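# Three arms rope-carry a ball and ring between stands

## Task

Get the ball off its current stand and onto the second stand, which sits in the gap between the benches beyond every gripper's reach. The ball rests on a ring lying on its stand's collar, and ropes run from that ring to a metal block on each arm's own bench. The ring must finish lying on the second stand's collar with the ball on it. A tipped or jerked ring lets the ball roll off. The task fails if the ball or the ring ever drops more than slightly below the collar of the lower stand, including while it hangs in the ropes. Arm bases in the scene frame, with facing measured counter-clockwise from +x: arm1 at x=+0.16 y=+1.40 z=+0.97 facing -93 deg; arm2 at x=-1.27 y=-0.60 z=+1.04 facing +33 deg; arm3 at x=+1.21 y=-0.70 z=+0.97 facing +152 deg. Finish with every gripper open and every arm moved away. The result only counts if it holds without any robot supporting it.

## Robot and tools

Robots. arm1, arm2 and arm3 are identical i2rt Big YAM arms. Each has six revolute joints, a two-finger gripper, and a wrist camera that sits on top of the hand looking toward the fingertips. The hand reaches roughly 1.0 m from the joint1 axis. Each arm acts on its own and never waits for the others. The ball stand is out of reach, so the likely method is to handle the ropes (or their blocks) and move the ring gently, keeping it level and above the lower collar.

Frames. Everything is in one scene frame: origin on the floor, +z up. Base positions and headings are given in the task. The hand point lies midway between the fingertips; its z axis runs along the fingers and the fingers close along its y axis. Results do not print the base poses.

execute_actions(actions, cameras). actions is a list holding one action object or nothing; an empty list only returns state and images. The action is an object keyed by "arm1", "arm2", "arm3"; each key holds {"joints": {...}}. Inside, name any of joint1_rad ... joint6_rad and gripper_m. Every value is an absolute target, not an offset. Joints are in radians:
- joint1_rad -2.879 to 2.879 (tolerance 0.045): turns the arm about its base, positive counter-clockwise seen from above; 0 points the arm along its base heading.
- joint2_rad 0 to 3.141 (0.14): shoulder; 0 has the upper arm pointing back, near level; increasing lifts it up then forward.
- joint3_rad 0 to 3.019 (0.09): elbow; 0 is folded, larger opens it.
- joint4_rad -1.692 to 1.57 (0.055): hand pitch, positive tilts fingers up.
- joint5_rad -1.57 to 1.57 (0.03): hand yaw, positive toward the arm's right.
- joint6_rad -2.094 to 2.094 (0.035): hand roll, positive clockwise viewed from behind.
- gripper_m 0 to 0.093 m (0.003): fingertip separation; grip force about 50-62 N per pad, lower on some grippers.
All motions in one action start together and may finish at different times; each joint has its own speed, so the hand can sweep wide between postures. One action runs at most 15 s. An unknown key or an out-of-range number rejects the whole call with nothing moving. A joint or arm you omit may still be driving toward an earlier target. Tiny changes from the reported position may produce no motion. Example: {"arm1": {"joints": {"gripper_m": 0.05}}, "arm2": {"joints": {"joint1_rad": 0.3}}}.
cameras: list from arm1_cam_wrist, arm2_cam_wrist, arm3_cam_wrist, cam_low, cam_top, or "all"; omitted/null/["all"] gives all, [] gives none. The "pictures" line lists the images in order, all taken at the end of the call.

wait(seconds): 0 to 10 s, commands nothing and returns state and images.

zoom_image(camera, region): closer look at the newest full image of a camera; region is [x0, y0, x1, y1] in pixels from the top-left, at most 504 x 504. Wrist cameras are 616x616 fisheye; cam_low and cam_top are 896x504.

read_manual(section): only "licences"; returns URDF licence text, moves nothing.

finished_scene(scene): integer 1 or 2; ends that scene for good after the last command is held and reports success, then gives the next scene's task. Answering without any tool call ends all remaining scenes.

Reading results. joint_positions gives current values. joint_status tells how each commanded motion of the last accepted action ended: "off_target" means it stopped short and may still be pushing; after "contact_stop" or "time_out" the joint holds where it stopped, except that a timed-out joint may keep a target (at most 0.375, 0.375, 0.113, 0.225, 0.075, 0.3 rad from its position for joints 1-6) and keep pushing, moving on if the path clears. "joint command not followed", usually with a "cause:" line, means a safety check blocked that arm's joint targets (its gripper still acts); blocked joints show "not_followed" and may be retried with later actions. Calls without an action never show this line. on_its_own lists what the robot is doing that this call did not command; "held at" is the held target, not the position. To stop a joint pushing, send its reported position as the target. A joint carrying a load droops over time. MOTOR HOT appears from 85 °C; at 100 °C an OVER-TEMPERATURE FAULT drops that arm until it cools, and its unfinished keys read "limit_stop_at_motor_heat" — resend those targets afterwards. Heat partly carries into the next scene.

Cautions. If a result reports a stop, later execute_actions, wait and finished_scene calls in the same reply are skipped. The arms keep pushing when they touch something and can push hard; sustained pushing overheats motors. Robots pressing hard against each other fails the task and ends the run; a hard collision may too. The inter-arm check can react late and ignores fingers, gripper housings and wrist cameras, and no line reports robot-to-robot contact. Objects touching robots are fine. Never knock anything off the work area or onto the floor. Loose objects may occasionally get a brief shove. The scene keeps running while you compose replies, with the robots holding their last command.

Each tool is called as name([rows], argument=value, ...), one row to a line, values as JSON.

## Session

execute_actions(actions=[])

Scene clock: 0.00 s.
Motor temperatures (°C, as the motors report them): arm1=[27 28 26 27 27 28] | arm2=[25 27 25 26 28 26] | arm3=[27 27 28 24 26 27]
arm1.joint_positions: joint1_rad=+0.392 joint2_rad=+0.607 joint3_rad=+1.413 joint4_rad=-1.443 joint5_rad=-0.230 joint6_rad=+0.739 gripper_m=+0.095
arm1.joint_status: not commanded
arm1.hand: x=+0.2606 y=+1.2175 z=+1.5002 quat_wxyz=(-0.460, -0.709, -0.534, +0.004) (m; scene frame)
arm2.joint_positions: joint1_rad=-0.018 joint2_rad=+0.560 joint3_rad=+1.442 joint4_rad=-1.472 joint5_rad=-0.003 joint6_rad=-0.047 gripper_m=+0.094
arm2.joint_status: not commanded
arm2.hand: x=-1.1163 y=-0.5069 z=+1.5914 quat_wxyz=(-0.458, +0.262, -0.841, -0.118) (m; scene frame)
arm3.joint_positions: joint1_rad=-0.816 joint2_rad=+0.447 joint3_rad=+1.430 joint4_rad=-1.324 joint5_rad=-0.043 joint6_rad=-0.622 gripper_m=+0.094
arm3.joint_status: not commanded
arm3.hand: x=+1.1603 y=-0.5555 z=+1.5640 quat_wxyz=(-0.465, +0.776, -0.257, -0.341) (m; scene frame)
pictures: arm1_cam_wrist, arm2_cam_wrist, arm3_cam_wrist, cam_low, cam_top
Images, in order (width x height): arm1_cam_wrist 616x616, arm2_cam_wrist 616x616, arm3_cam_wrist 616x616, cam_low 896x504, cam_top 896x504.

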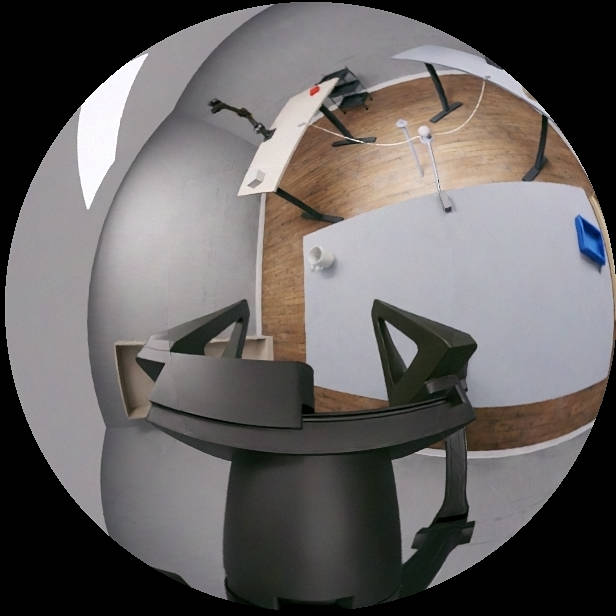

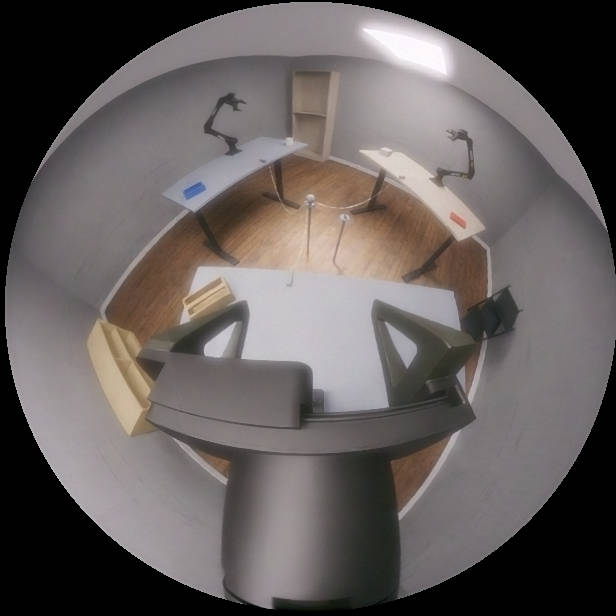

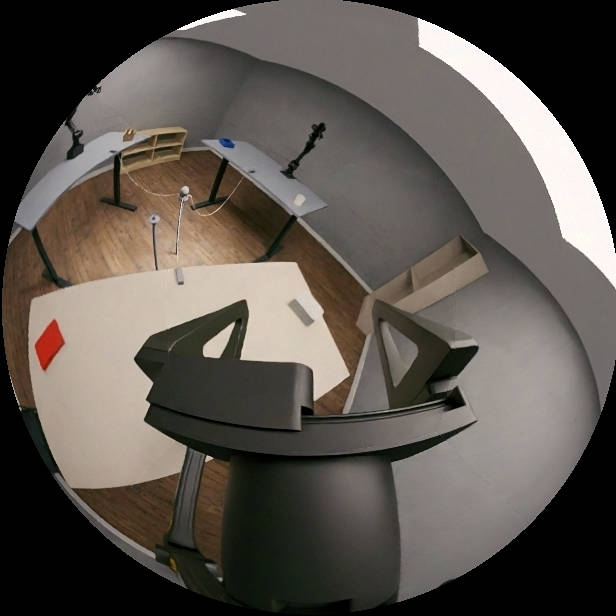

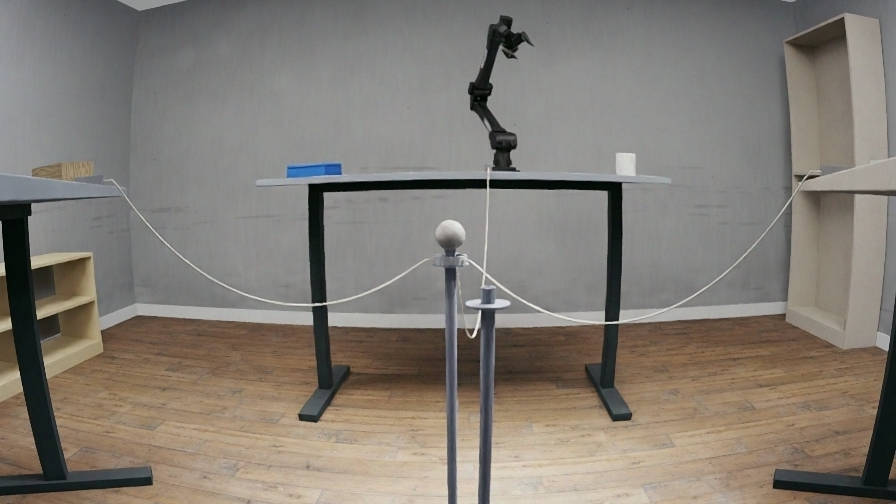

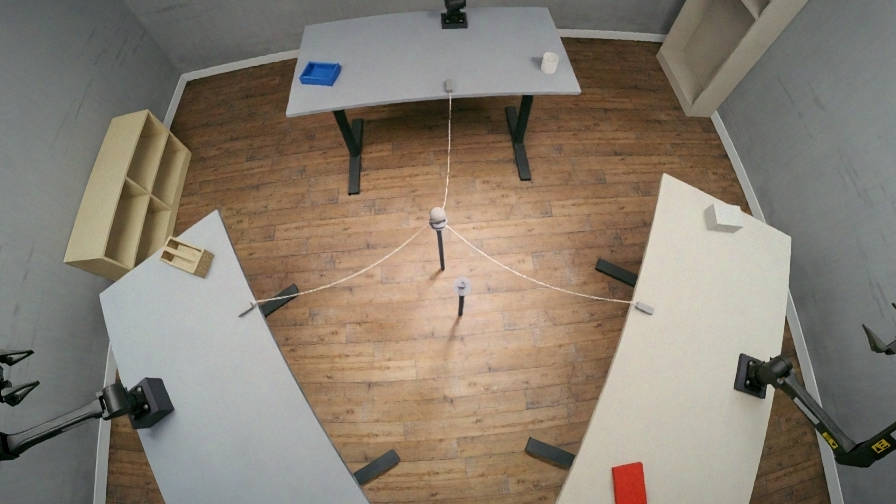

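execute_actions([
  {"arm1":{"joints":{"joint1_rad":0,"joint2_rad":1.656,"joint3_rad":1.509,"joint4_rad":-1.424,"joint5_rad":0,"joint6_rad":0}},"arm2":{"joints":{"joint1_rad":0.07,"joint2_rad":1.656,"joint3_rad":1.509,"joint4_rad":-1.424,"joint5_rad":0,"joint6_rad":0}},"arm3":{"joints":{"joint1_rad":0,"joint2_rad":1.656,"joint3_rad":1.509,"joint4_rad":-1.424,"joint5_rad":0,"joint6_rad":0}}},
])

Scene clock: 4.67 s.
Motor temperatures (°C, as the motors report them): arm1=[27 28 28 27 27 28] | arm2=[25 27 26 27 28 26] | arm3=[27 27 28 24 26 27]
arm1.joint_positions: joint1_rad=+0.009 joint2_rad=+1.664 joint3_rad=+1.495 joint4_rad=-1.425 joint5_rad=-0.003 joint6_rad=+0.010 gripper_m=+0.095
arm1.joint_status: all done
arm1.hand: x=+0.1387 y=+0.9061 z=+1.1545 quat_wxyz=(+0.006, -0.723, -0.691, -0.014) (m; scene frame)
arm2.joint_positions: joint1_rad=+0.066 joint2_rad=+1.656 joint3_rad=+1.492 joint4_rad=-1.432 joint5_rad=-0.002 joint6_rad=-0.017 gripper_m=+0.094
arm2.joint_status: all done
arm2.hand: x=-0.8754 y=-0.3109 z=+1.2391 quat_wxyz=(+0.010, +0.322, -0.947, +0.004) (m; scene frame)
arm3.joint_positions: joint1_rad=+0.006 joint2_rad=+1.648 joint3_rad=+1.500 joint4_rad=-1.411 joint5_rad=+0.001 joint6_rad=-0.017 gripper_m=+0.094
arm3.joint_status: all done
arm3.hand: x=+0.7695 y=-0.4704 z=+1.1692 quat_wxyz=(-0.004, +0.974, -0.228, +0.000) (m; scene frame)
pictures: arm1_cam_wrist, arm2_cam_wrist, arm3_cam_wrist, cam_low, cam_top
Images, in order (width x height): arm1_cam_wrist 616x616, arm2_cam_wrist 616x616, arm3_cam_wrist 616x616, cam_low 896x504, cam_top 896x504.

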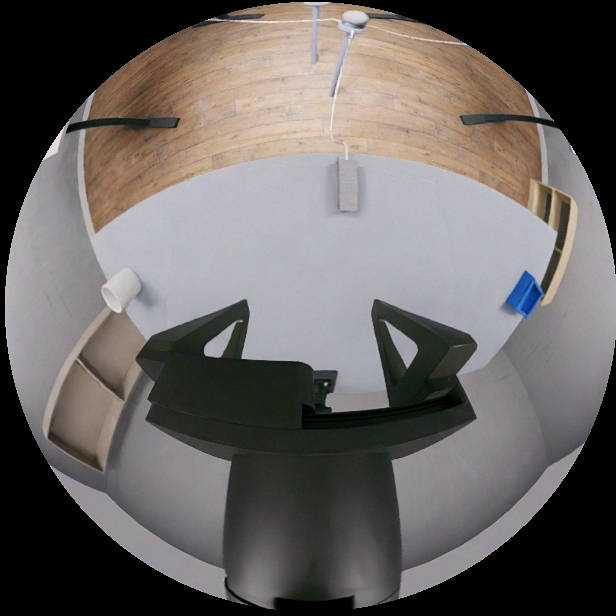

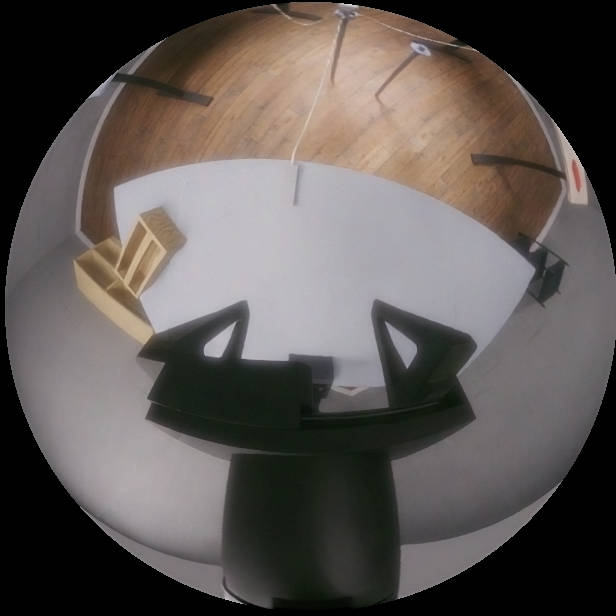

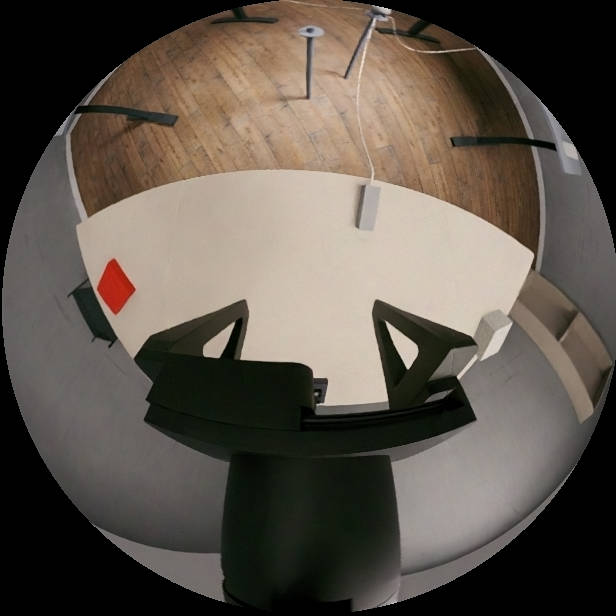

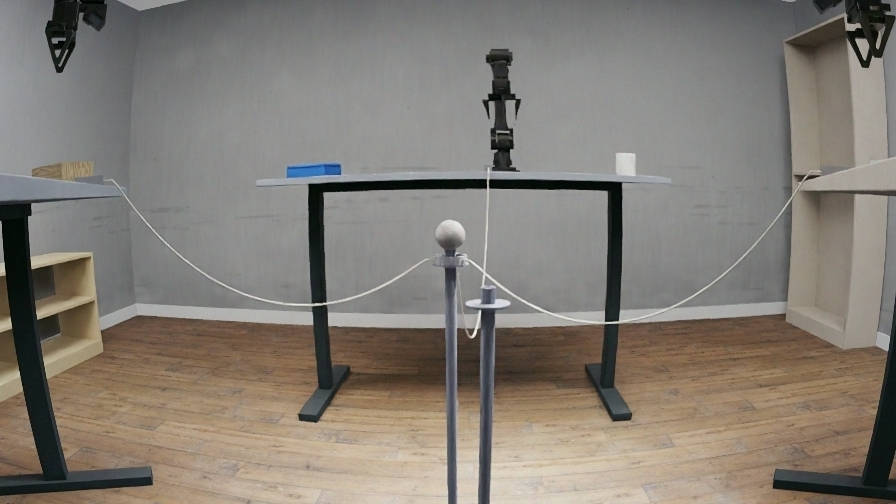

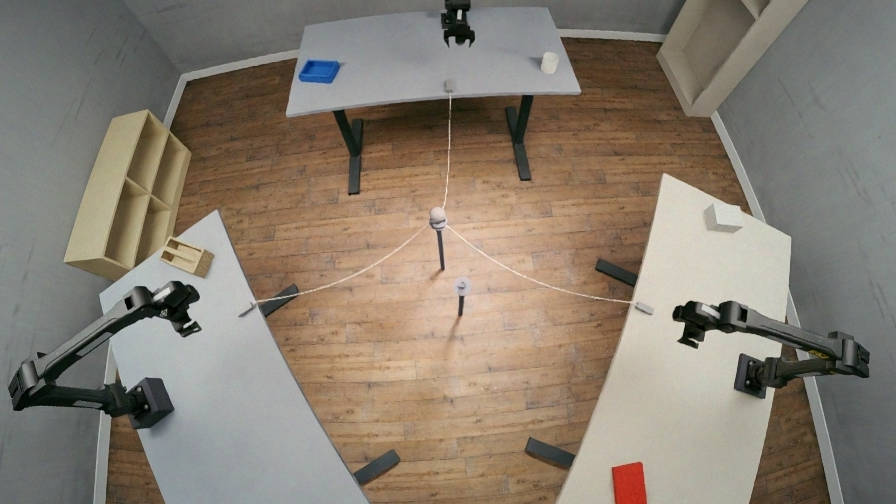

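execute_actions([
  {"arm1":{"joints":{"joint1_rad":-0.09,"joint2_rad":1.948,"joint3_rad":1.58,"joint4_rad":-1.193}},"arm2":{"joints":{"joint1_rad":0.112,"joint2_rad":2.018,"joint3_rad":1.49,"joint4_rad":-1.032}},"arm3":{"joints":{"joint1_rad":-0.16,"joint2_rad":1.892,"joint3_rad":1.494,"joint4_rad":-1.163}}},
])

Scene clock: 9.27 s.
Motor temperatures (°C, as the motors report them): arm1=[27 28 29 27 27 28] | arm2=[25 28 26 27 28 26] | arm3=[27 28 29 24 26 27]
arm1.joint_positions: joint1_rad=-0.095 joint2_rad=+1.950 joint3_rad=+1.556 joint4_rad=-1.200 joint5_rad=-0.002 joint6_rad=+0.009 gripper_m=+0.095
arm1.joint_status: all done
arm1.hand: x=+0.0778 y=+0.8352 z=+1.0272 quat_wxyz=(+0.006, -0.758, -0.653, -0.014) (m; scene frame)
arm2.joint_positions: joint1_rad=+0.115 joint2_rad=+2.011 joint3_rad=+1.485 joint4_rad=-1.046 joint5_rad=-0.001 joint6_rad=-0.016 gripper_m=+0.094
arm2.joint_status: all done
arm2.hand: x=-0.8254 y=-0.2402 z=+1.0519 quat_wxyz=(-0.002, +0.344, -0.939, +0.001) (m; scene frame)
arm3.joint_positions: joint1_rad=-0.161 joint2_rad=+1.891 joint3_rad=+1.483 joint4_rad=-1.176 joint5_rad=+0.001 joint6_rad=-0.015 gripper_m=+0.094
arm3.joint_status: all done
arm3.hand: x=+0.7722 y=-0.3676 z=+1.0401 quat_wxyz=(-0.001, +0.951, -0.309, +0.011) (m; scene frame)
pictures: arm1_cam_wrist, arm2_cam_wrist, arm3_cam_wrist, cam_low, cam_top
Images, in order (width x height): arm1_cam_wrist 616x616, arm2_cam_wrist 616x616, arm3_cam_wrist 616x616, cam_low 896x504, cam_top 896x504.

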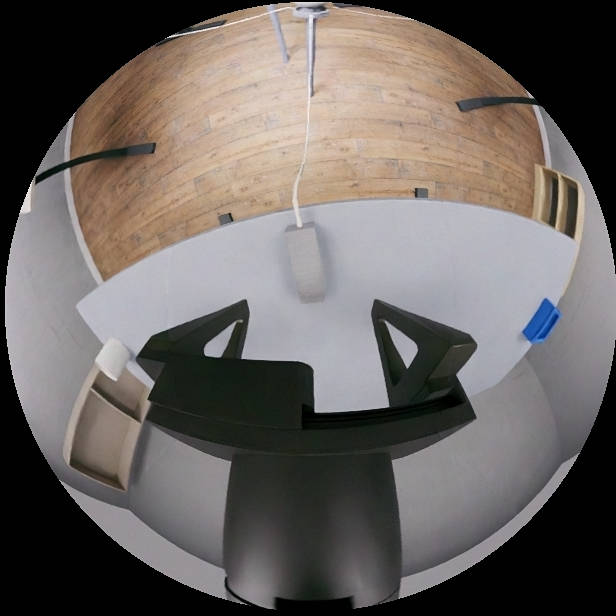

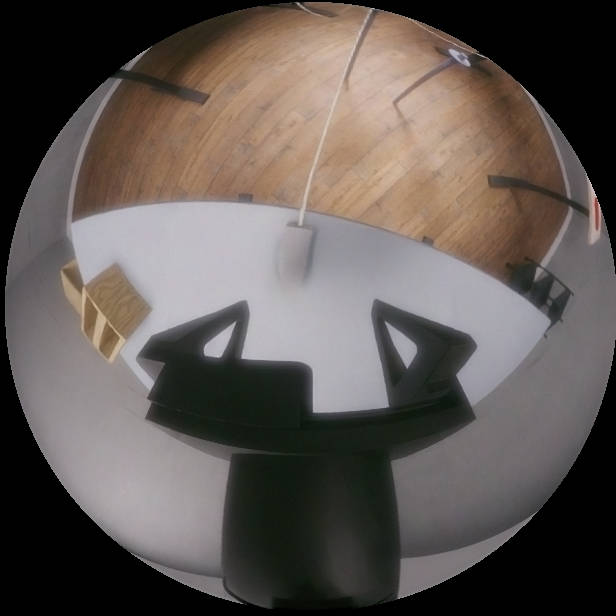

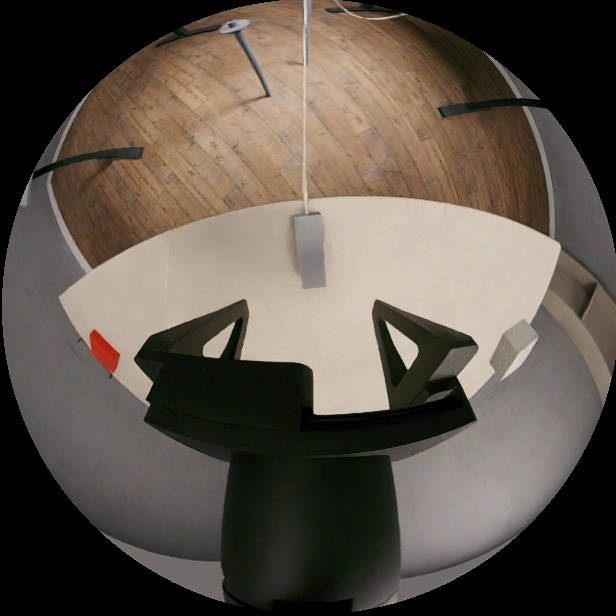

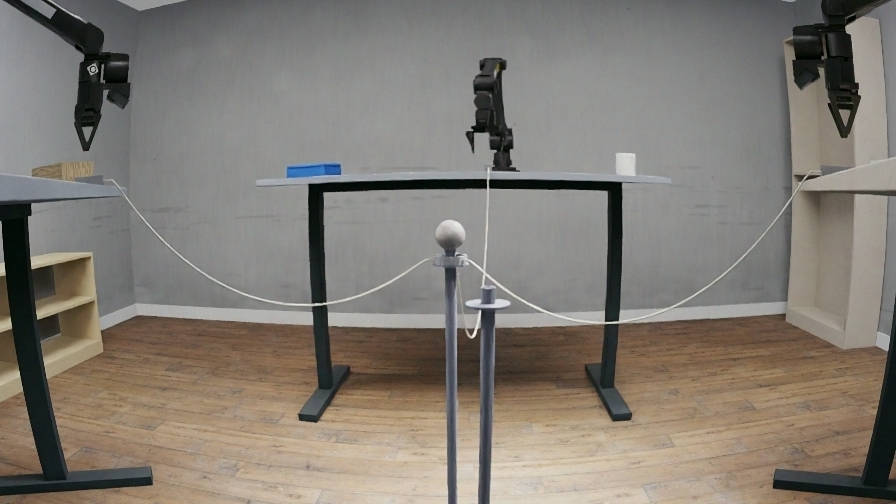

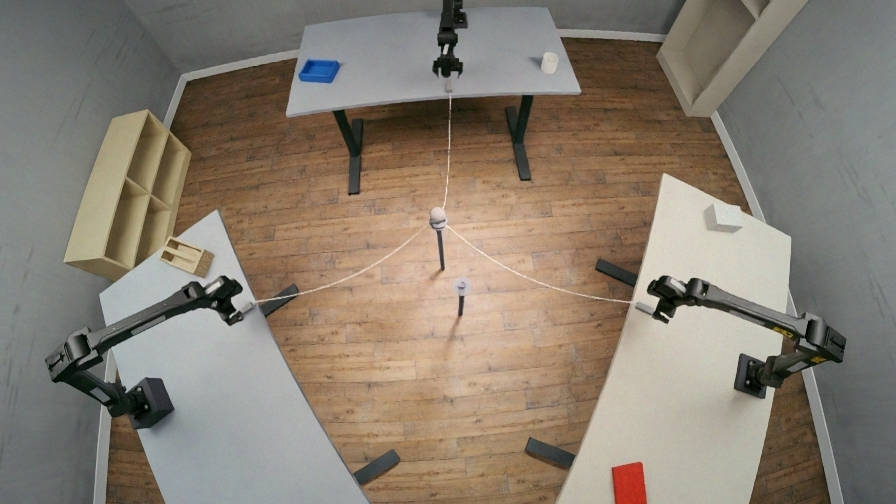

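execute_actions([
  {"arm1":{"joints":{"joint1_rad":-0.082,"joint2_rad":2.029,"joint3_rad":1.59,"joint4_rad":-1.10,"joint6_rad":-0.12}},"arm2":{"joints":{"joint1_rad":0.14,"joint2_rad":2.148,"joint3_rad":1.506,"joint4_rad":-0.92,"joint6_rad":0.17}},"arm3":{"joints":{"joint2_rad":2.015,"joint3_rad":1.527,"joint4_rad":-1.062,"joint6_rad":-0.09}}},
])

execute_actions(actions=[])

Scene clock: 13.60 s.
Motor temperatures (°C, as the motors report them): arm1=[27 29 29 27 27 28] | arm2=[25 28 27 27 28 26] | arm3=[27 28 30 24 26 27]
arm1.joint_positions: joint1_rad=-0.095 joint2_rad=+2.023 joint3_rad=+1.556 joint4_rad=-1.108 joint5_rad=-0.002 joint6_rad=-0.110 gripper_m=+0.095
arm1.joint_status: all done
arm1.hand: x=+0.0759 y=+0.8193 z=+0.9856 quat_wxyz=(-0.001, -0.717, -0.697, -0.007) (m; scene frame)
arm2.joint_positions: joint1_rad=+0.138 joint2_rad=+2.150 joint3_rad=+1.485 joint4_rad=-0.935 joint5_rad=-0.001 joint6_rad=+0.153 gripper_m=+0.094
arm2.joint_status: all done
arm2.hand: x=-0.8302 y=-0.2271 z=+0.9738 quat_wxyz=(+0.011, +0.275, -0.961, +0.007) (m; scene frame)
arm3.joint_positions: joint1_rad=-0.161 joint2_rad=+2.009 joint3_rad=+1.502 joint4_rad=-1.074 joint5_rad=+0.001 joint6_rad=-0.073 gripper_m=+0.094
arm3.joint_status: all done
arm3.hand: x=+0.7549 y=-0.3539 z=+0.9823 quat_wxyz=(-0.001, +0.960, -0.281, +0.010) (m; scene frame)
pictures: arm1_cam_wrist, arm2_cam_wrist, arm3_cam_wrist, cam_low, cam_top
Images, in order (width x height): arm1_cam_wrist 616x616, arm2_cam_wrist 616x616, arm3_cam_wrist 616x616, cam_low 896x504, cam_top 896x504.

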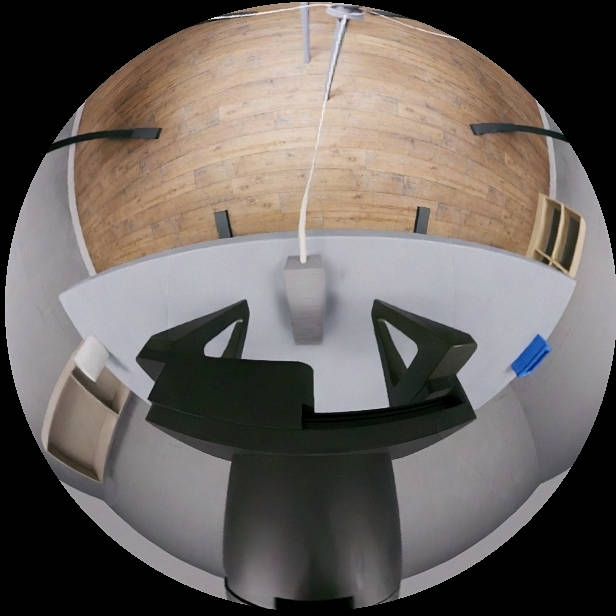

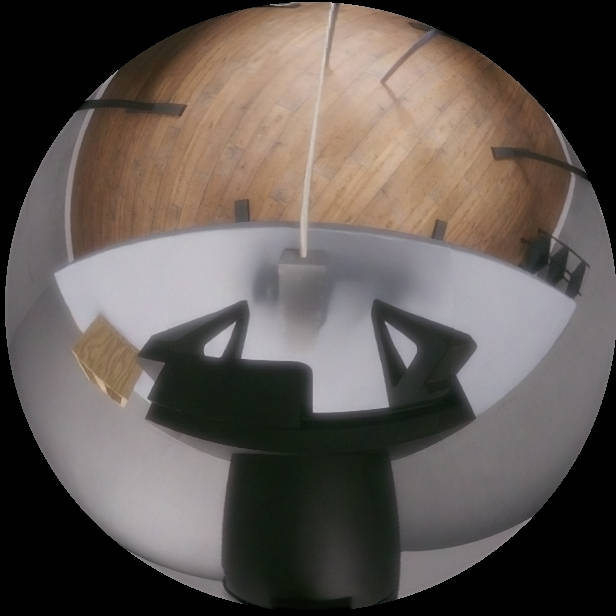

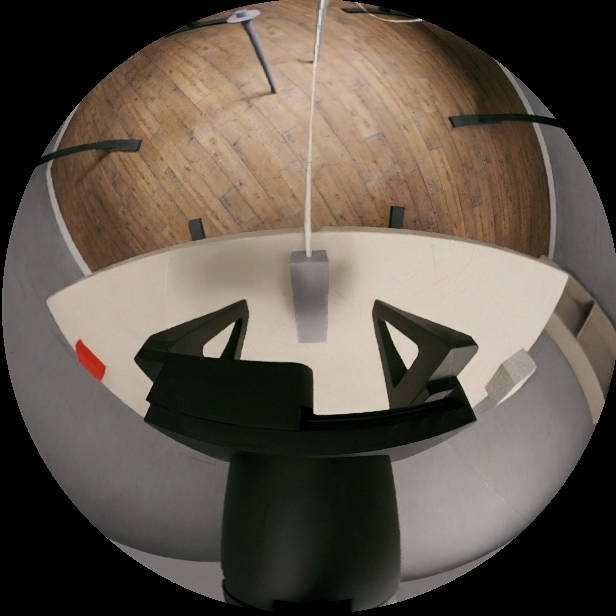

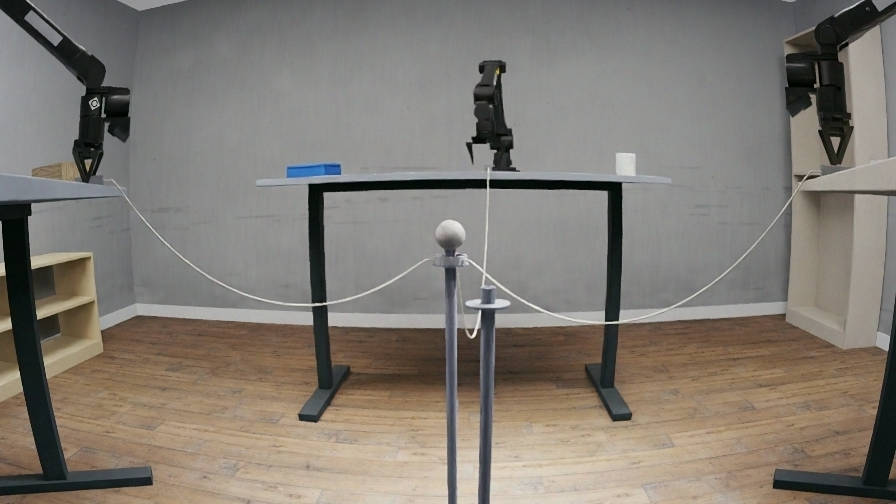

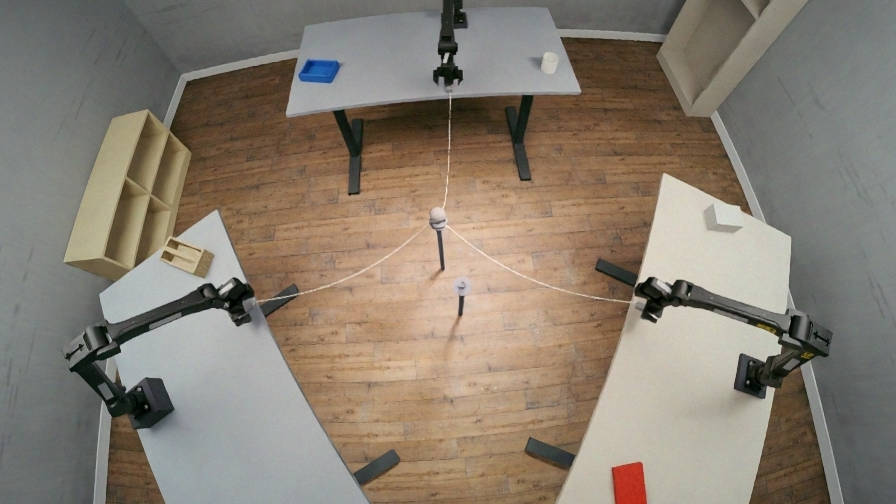

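Scene clock: 13.60 s.
Motor temperatures (°C, as the motors report them): arm1=[27 29 29 27 27 28] | arm2=[25 28 27 27 28 26] | arm3=[27 28 30 24 26 27]
arm1.joint_positions: joint1_rad=-0.095 joint2_rad=+2.023 joint3_rad=+1.556 joint4_rad=-1.108 joint5_rad=-0.002 joint6_rad=-0.110 gripper_m=+0.095
arm1.joint_status: all done
arm1.hand: x=+0.0759 y=+0.8193 z=+0.9856 quat_wxyz=(-0.001, -0.717, -0.697, -0.007) (m; scene frame)
arm2.joint_positions: joint1_rad=+0.138 joint2_rad=+2.150 joint3_rad=+1.485 joint4_rad=-0.935 joint5_rad=-0.001 joint6_rad=+0.153 gripper_m=+0.094
arm2.joint_status: all done
arm2.hand: x=-0.8302 y=-0.2271 z=+0.9738 quat_wxyz=(+0.011, +0.275, -0.961, +0.007) (m; scene frame)
arm3.joint_positions: joint1_rad=-0.161 joint2_rad=+2.009 joint3_rad=+1.502 joint4_rad=-1.074 joint5_rad=+0.001 joint6_rad=-0.073 gripper_m=+0.094
arm3.joint_status: all done
arm3.hand: x=+0.7549 y=-0.3539 z=+0.9823 quat_wxyz=(-0.001, +0.960, -0.281, +0.010) (m; scene frame)
pictures: arm1_cam_wrist, arm2_cam_wrist, arm3_cam_wrist, cam_low, cam_top
Images, in order (width x height): arm1_cam_wrist 616x616, arm2_cam_wrist 616x616, arm3_cam_wrist 616x616, cam_low 896x504, cam_top 896x504.

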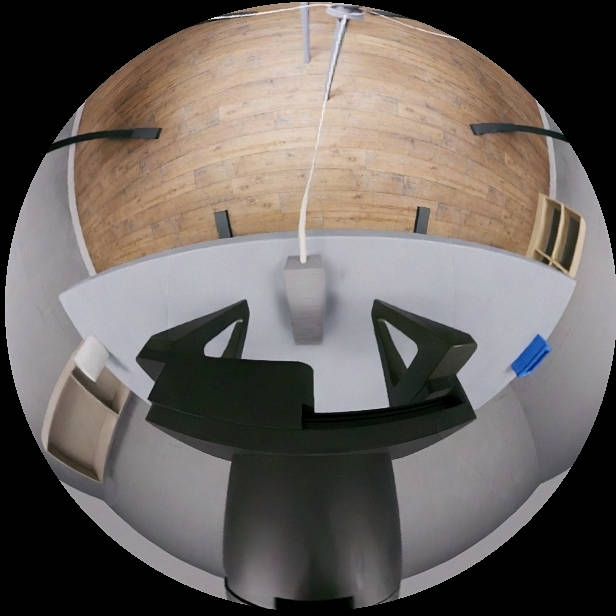

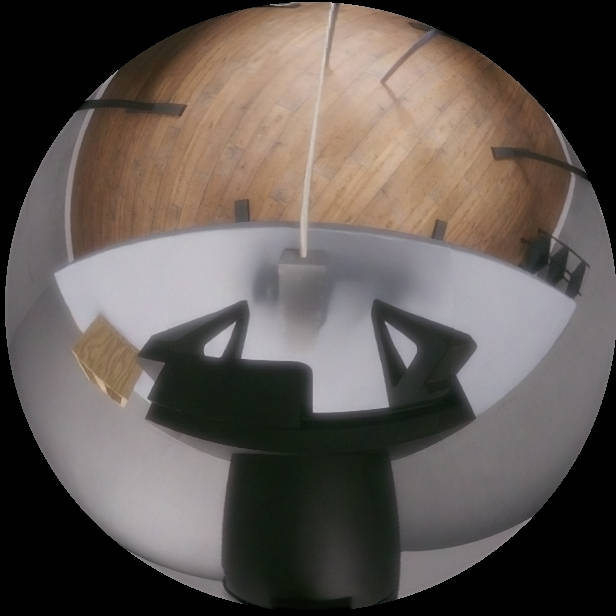

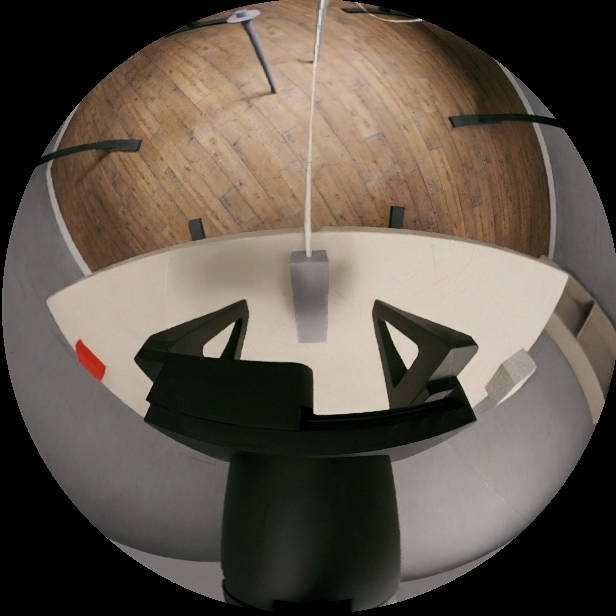

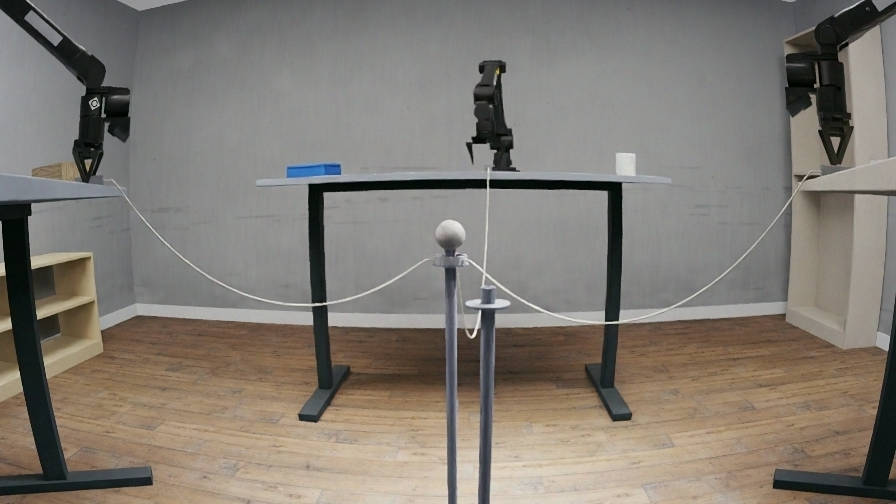

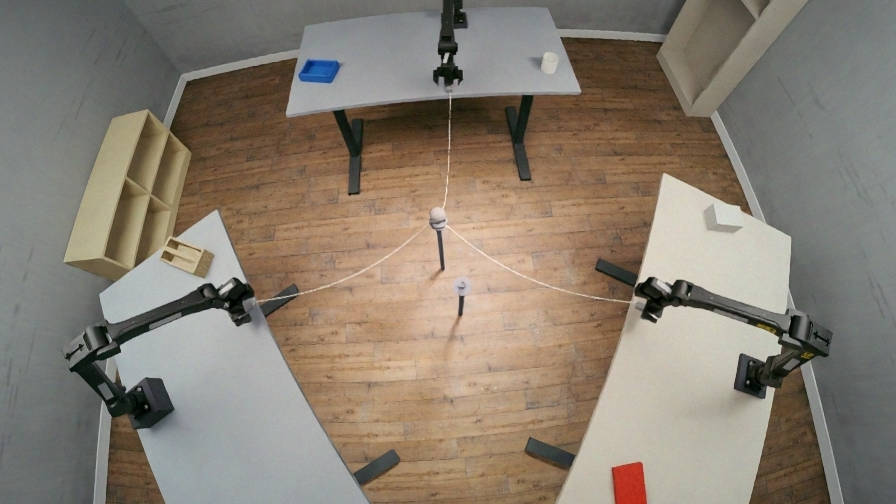

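execute_actions([
  {"arm1":{"joints":{"joint2_rad":2.065,"joint4_rad":-1.07}},"arm2":{"joints":{"joint2_rad":2.165,"joint4_rad":-0.90}},"arm3":{"joints":{"joint2_rad":2.05,"joint4_rad":-1.03}}},
])

zoom_image(camera="cam_low", region=[20, 120, 524, 220])

zoom_image(camera="cam_low", region=[740, 120, 896, 220])

Scene clock: 16.93 s.
Motor temperatures (°C, as the motors report them): arm1=[27 29 30 27 27 28] | arm2=[25 29 27 27 28 26] | arm3=[27 28 31 24 26 27]
arm1.joint_positions: joint1_rad=-0.095 joint2_rad=+2.044 joint3_rad=+1.556 joint4_rad=-1.079 joint5_rad=-0.002 joint6_rad=-0.110 gripper_m=+0.095
arm1.joint_status: all done
arm1.hand: x=+0.0754 y=+0.8146 z=+0.9739 quat_wxyz=(-0.003, -0.717, -0.697, -0.004) (m; scene frame)
arm2.joint_positions: joint1_rad=+0.138 joint2_rad=+2.150 joint3_rad=+1.485 joint4_rad=-0.915 joint5_rad=-0.001 joint6_rad=+0.154 gripper_m=+0.094
arm2.joint_status: all done
arm2.hand: x=-0.8264 y=-0.2238 z=+0.9737 quat_wxyz=(+0.002, +0.275, -0.962, +0.003) (m; scene frame)
arm3.joint_positions: joint1_rad=-0.161 joint2_rad=+2.018 joint3_rad=+1.502 joint4_rad=-1.044 joint5_rad=+0.001 joint6_rad=-0.074 gripper_m=+0.094
arm3.joint_status: all done
arm3.hand: x=+0.7498 y=-0.3500 z=+0.9772 quat_wxyz=(-0.005, +0.960, -0.281, +0.000) (m; scene frame)
pictures: arm1_cam_wrist, arm2_cam_wrist, arm3_cam_wrist, cam_low, cam_top
Images, in order (width x height): arm1_cam_wrist 616x616, arm2_cam_wrist 616x616, arm3_cam_wrist 616x616, cam_low 896x504, cam_top 896x504.

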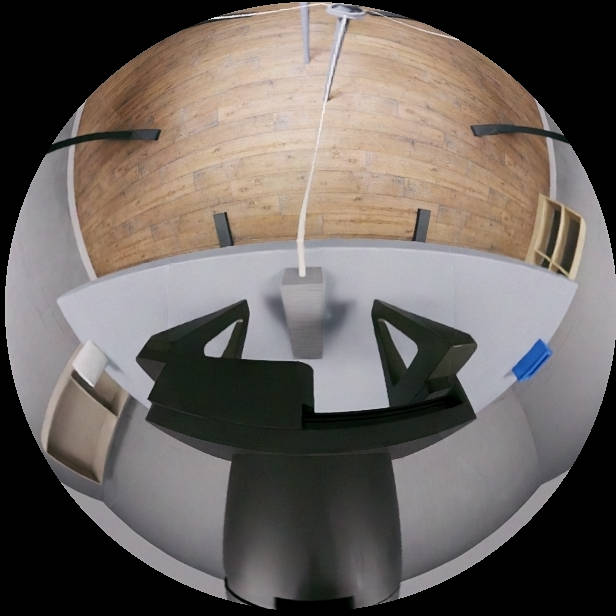

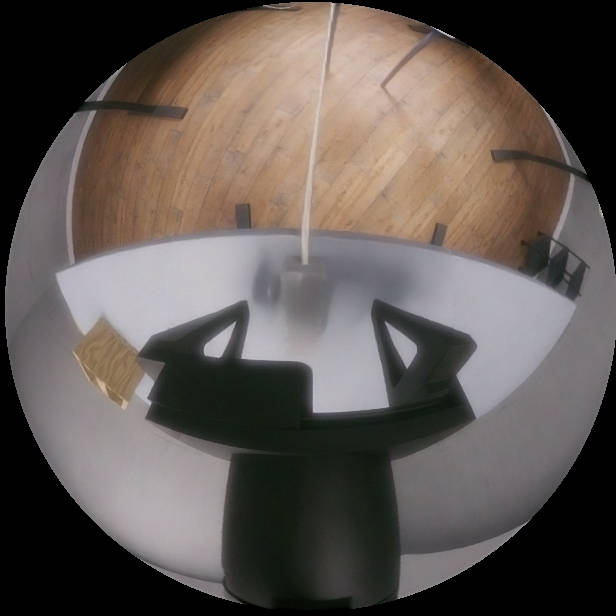

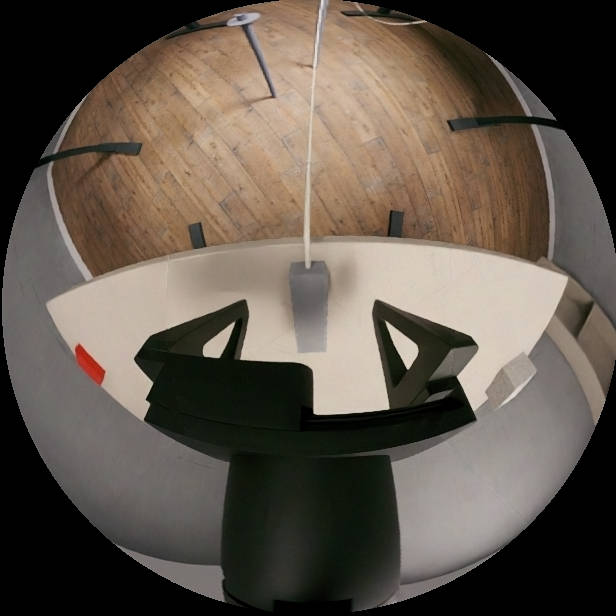

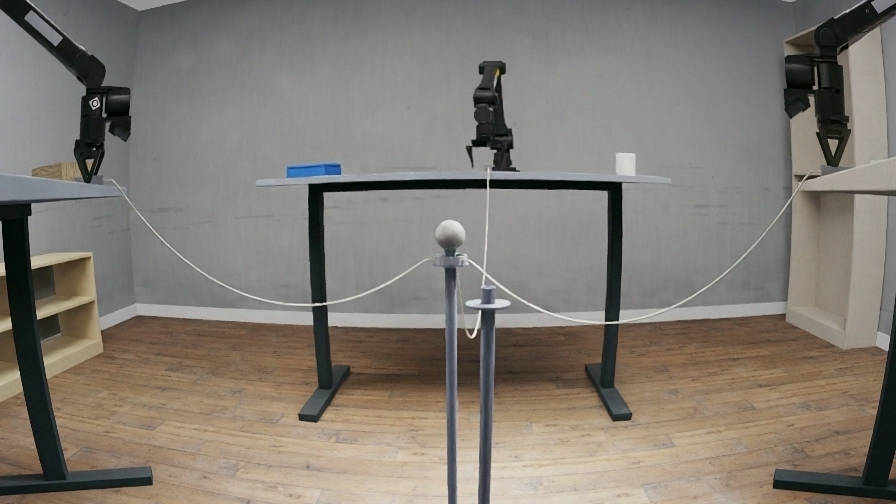

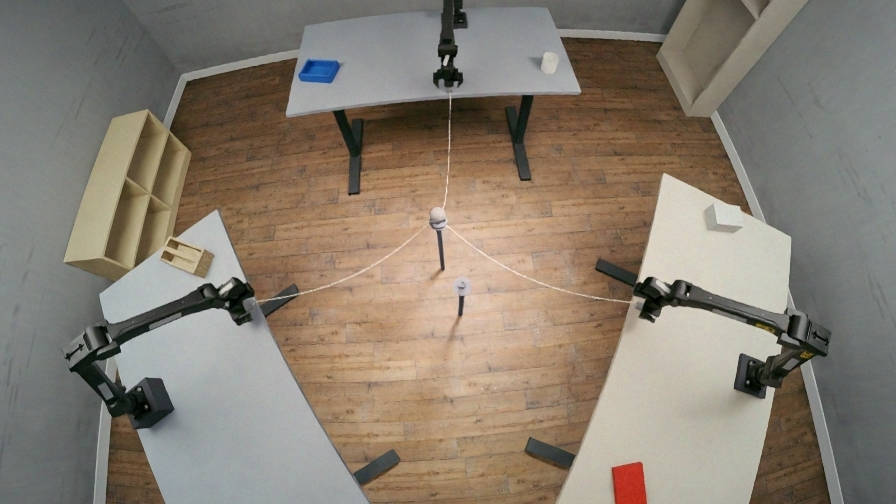

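Region (20, 120, 524, 220) of cam_low's 896x504 image, scaled by 1.000; it fills the top 100 rows of this view, and the rest is white.

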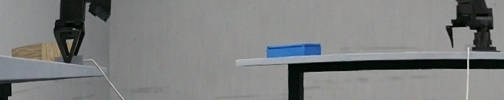

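Region (740, 120, 896, 220) of cam_low's 896x504 image, scaled by 3.231, with more detail than that image has; it fills the top 323 rows of this view, and the rest is white.

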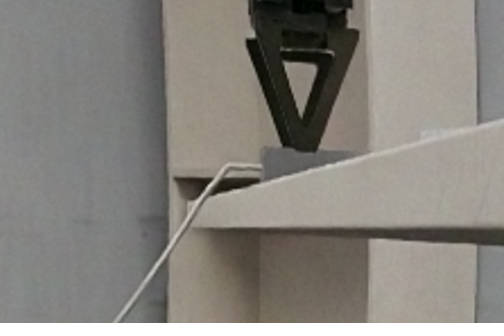

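execute_actions([
  {"arm1":{"joints":{"joint3_rad":1.535,"joint4_rad":-1.045}},"arm2":{"joints":{"gripper_m":0}},"arm3":{"joints":{"joint3_rad":1.455,"joint4_rad":-0.985}}},
], cameras=["cam_low","arm1_cam_wrist"])

zoom_image(camera="cam_low", region=[440, 130, 540, 200])

zoom_image(camera="cam_low", region=[740, 120, 896, 220])

Scene clock: 19.13 s.
Motor temperatures (°C, as the motors report them): arm1=[27 29 30 27 27 28] | arm2=[25 29 27 27 28 26] | arm3=[27 28 31 24 26 27]
arm1.joint_positions: joint1_rad=-0.095 joint2_rad=+2.044 joint3_rad=+1.542 joint4_rad=-1.053 joint5_rad=-0.002 joint6_rad=-0.110 gripper_m=+0.095
arm1.joint_status: all done
arm1.hand: x=+0.0753 y=+0.8141 z=+0.9693 quat_wxyz=(-0.007, -0.717, -0.697, +0.001) (m; scene frame)
arm2.joint_positions: joint1_rad=+0.138 joint2_rad=+2.150 joint3_rad=+1.485 joint4_rad=-0.914 joint5_rad=-0.001 joint6_rad=+0.155 gripper_m=+0.024
arm2.joint_status: gripper_m off_target (ended at +0.024, target +0.000)
arm2.hand: x=-0.8264 y=-0.2236 z=+0.9737 quat_wxyz=(+0.002, +0.274, -0.962, +0.003) (m; scene frame)
arm3.joint_positions: joint1_rad=-0.161 joint2_rad=+2.024 joint3_rad=+1.457 joint4_rad=-0.999 joint5_rad=+0.001 joint6_rad=-0.074 gripper_m=+0.094
arm3.joint_status: all done
arm3.hand: x=+0.7578 y=-0.3558 z=+0.9592 quat_wxyz=(-0.004, +0.960, -0.281, +0.003) (m; scene frame)
pictures: arm1_cam_wrist, cam_low
Images, in order (width x height): arm1_cam_wrist 616x616, cam_low 896x504.

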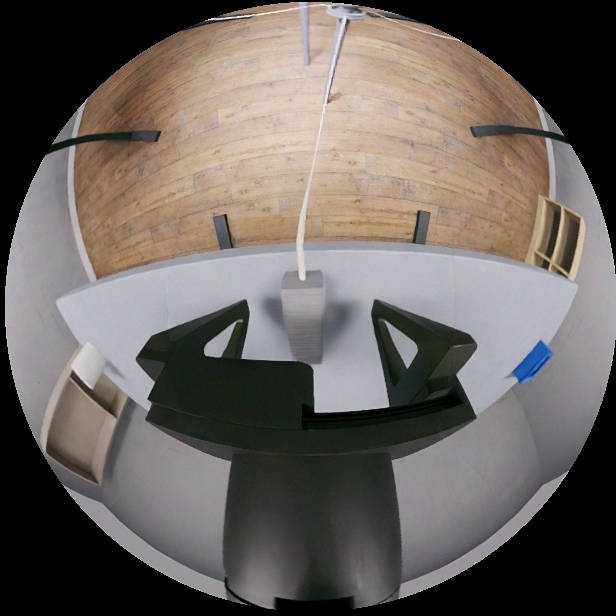

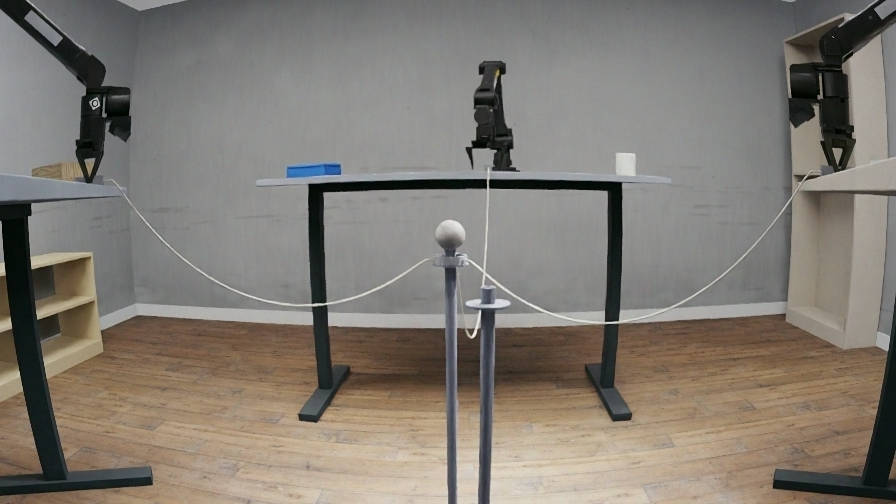

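Region (440, 130, 540, 200) of cam_low's 896x504 image, scaled by 5.040, with more detail than that image has; it fills the top 353 rows of this view, and the rest is white.

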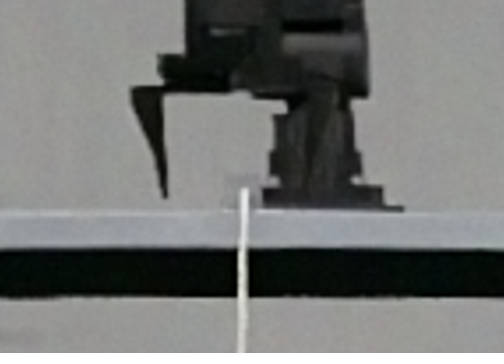

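Region (740, 120, 896, 220) of cam_low's 896x504 image, scaled by 3.231, with more detail than that image has; it fills the top 323 rows of this view, and the rest is white.

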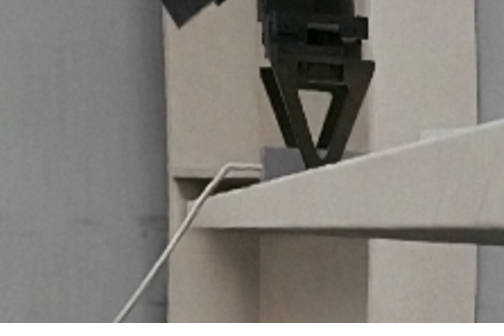

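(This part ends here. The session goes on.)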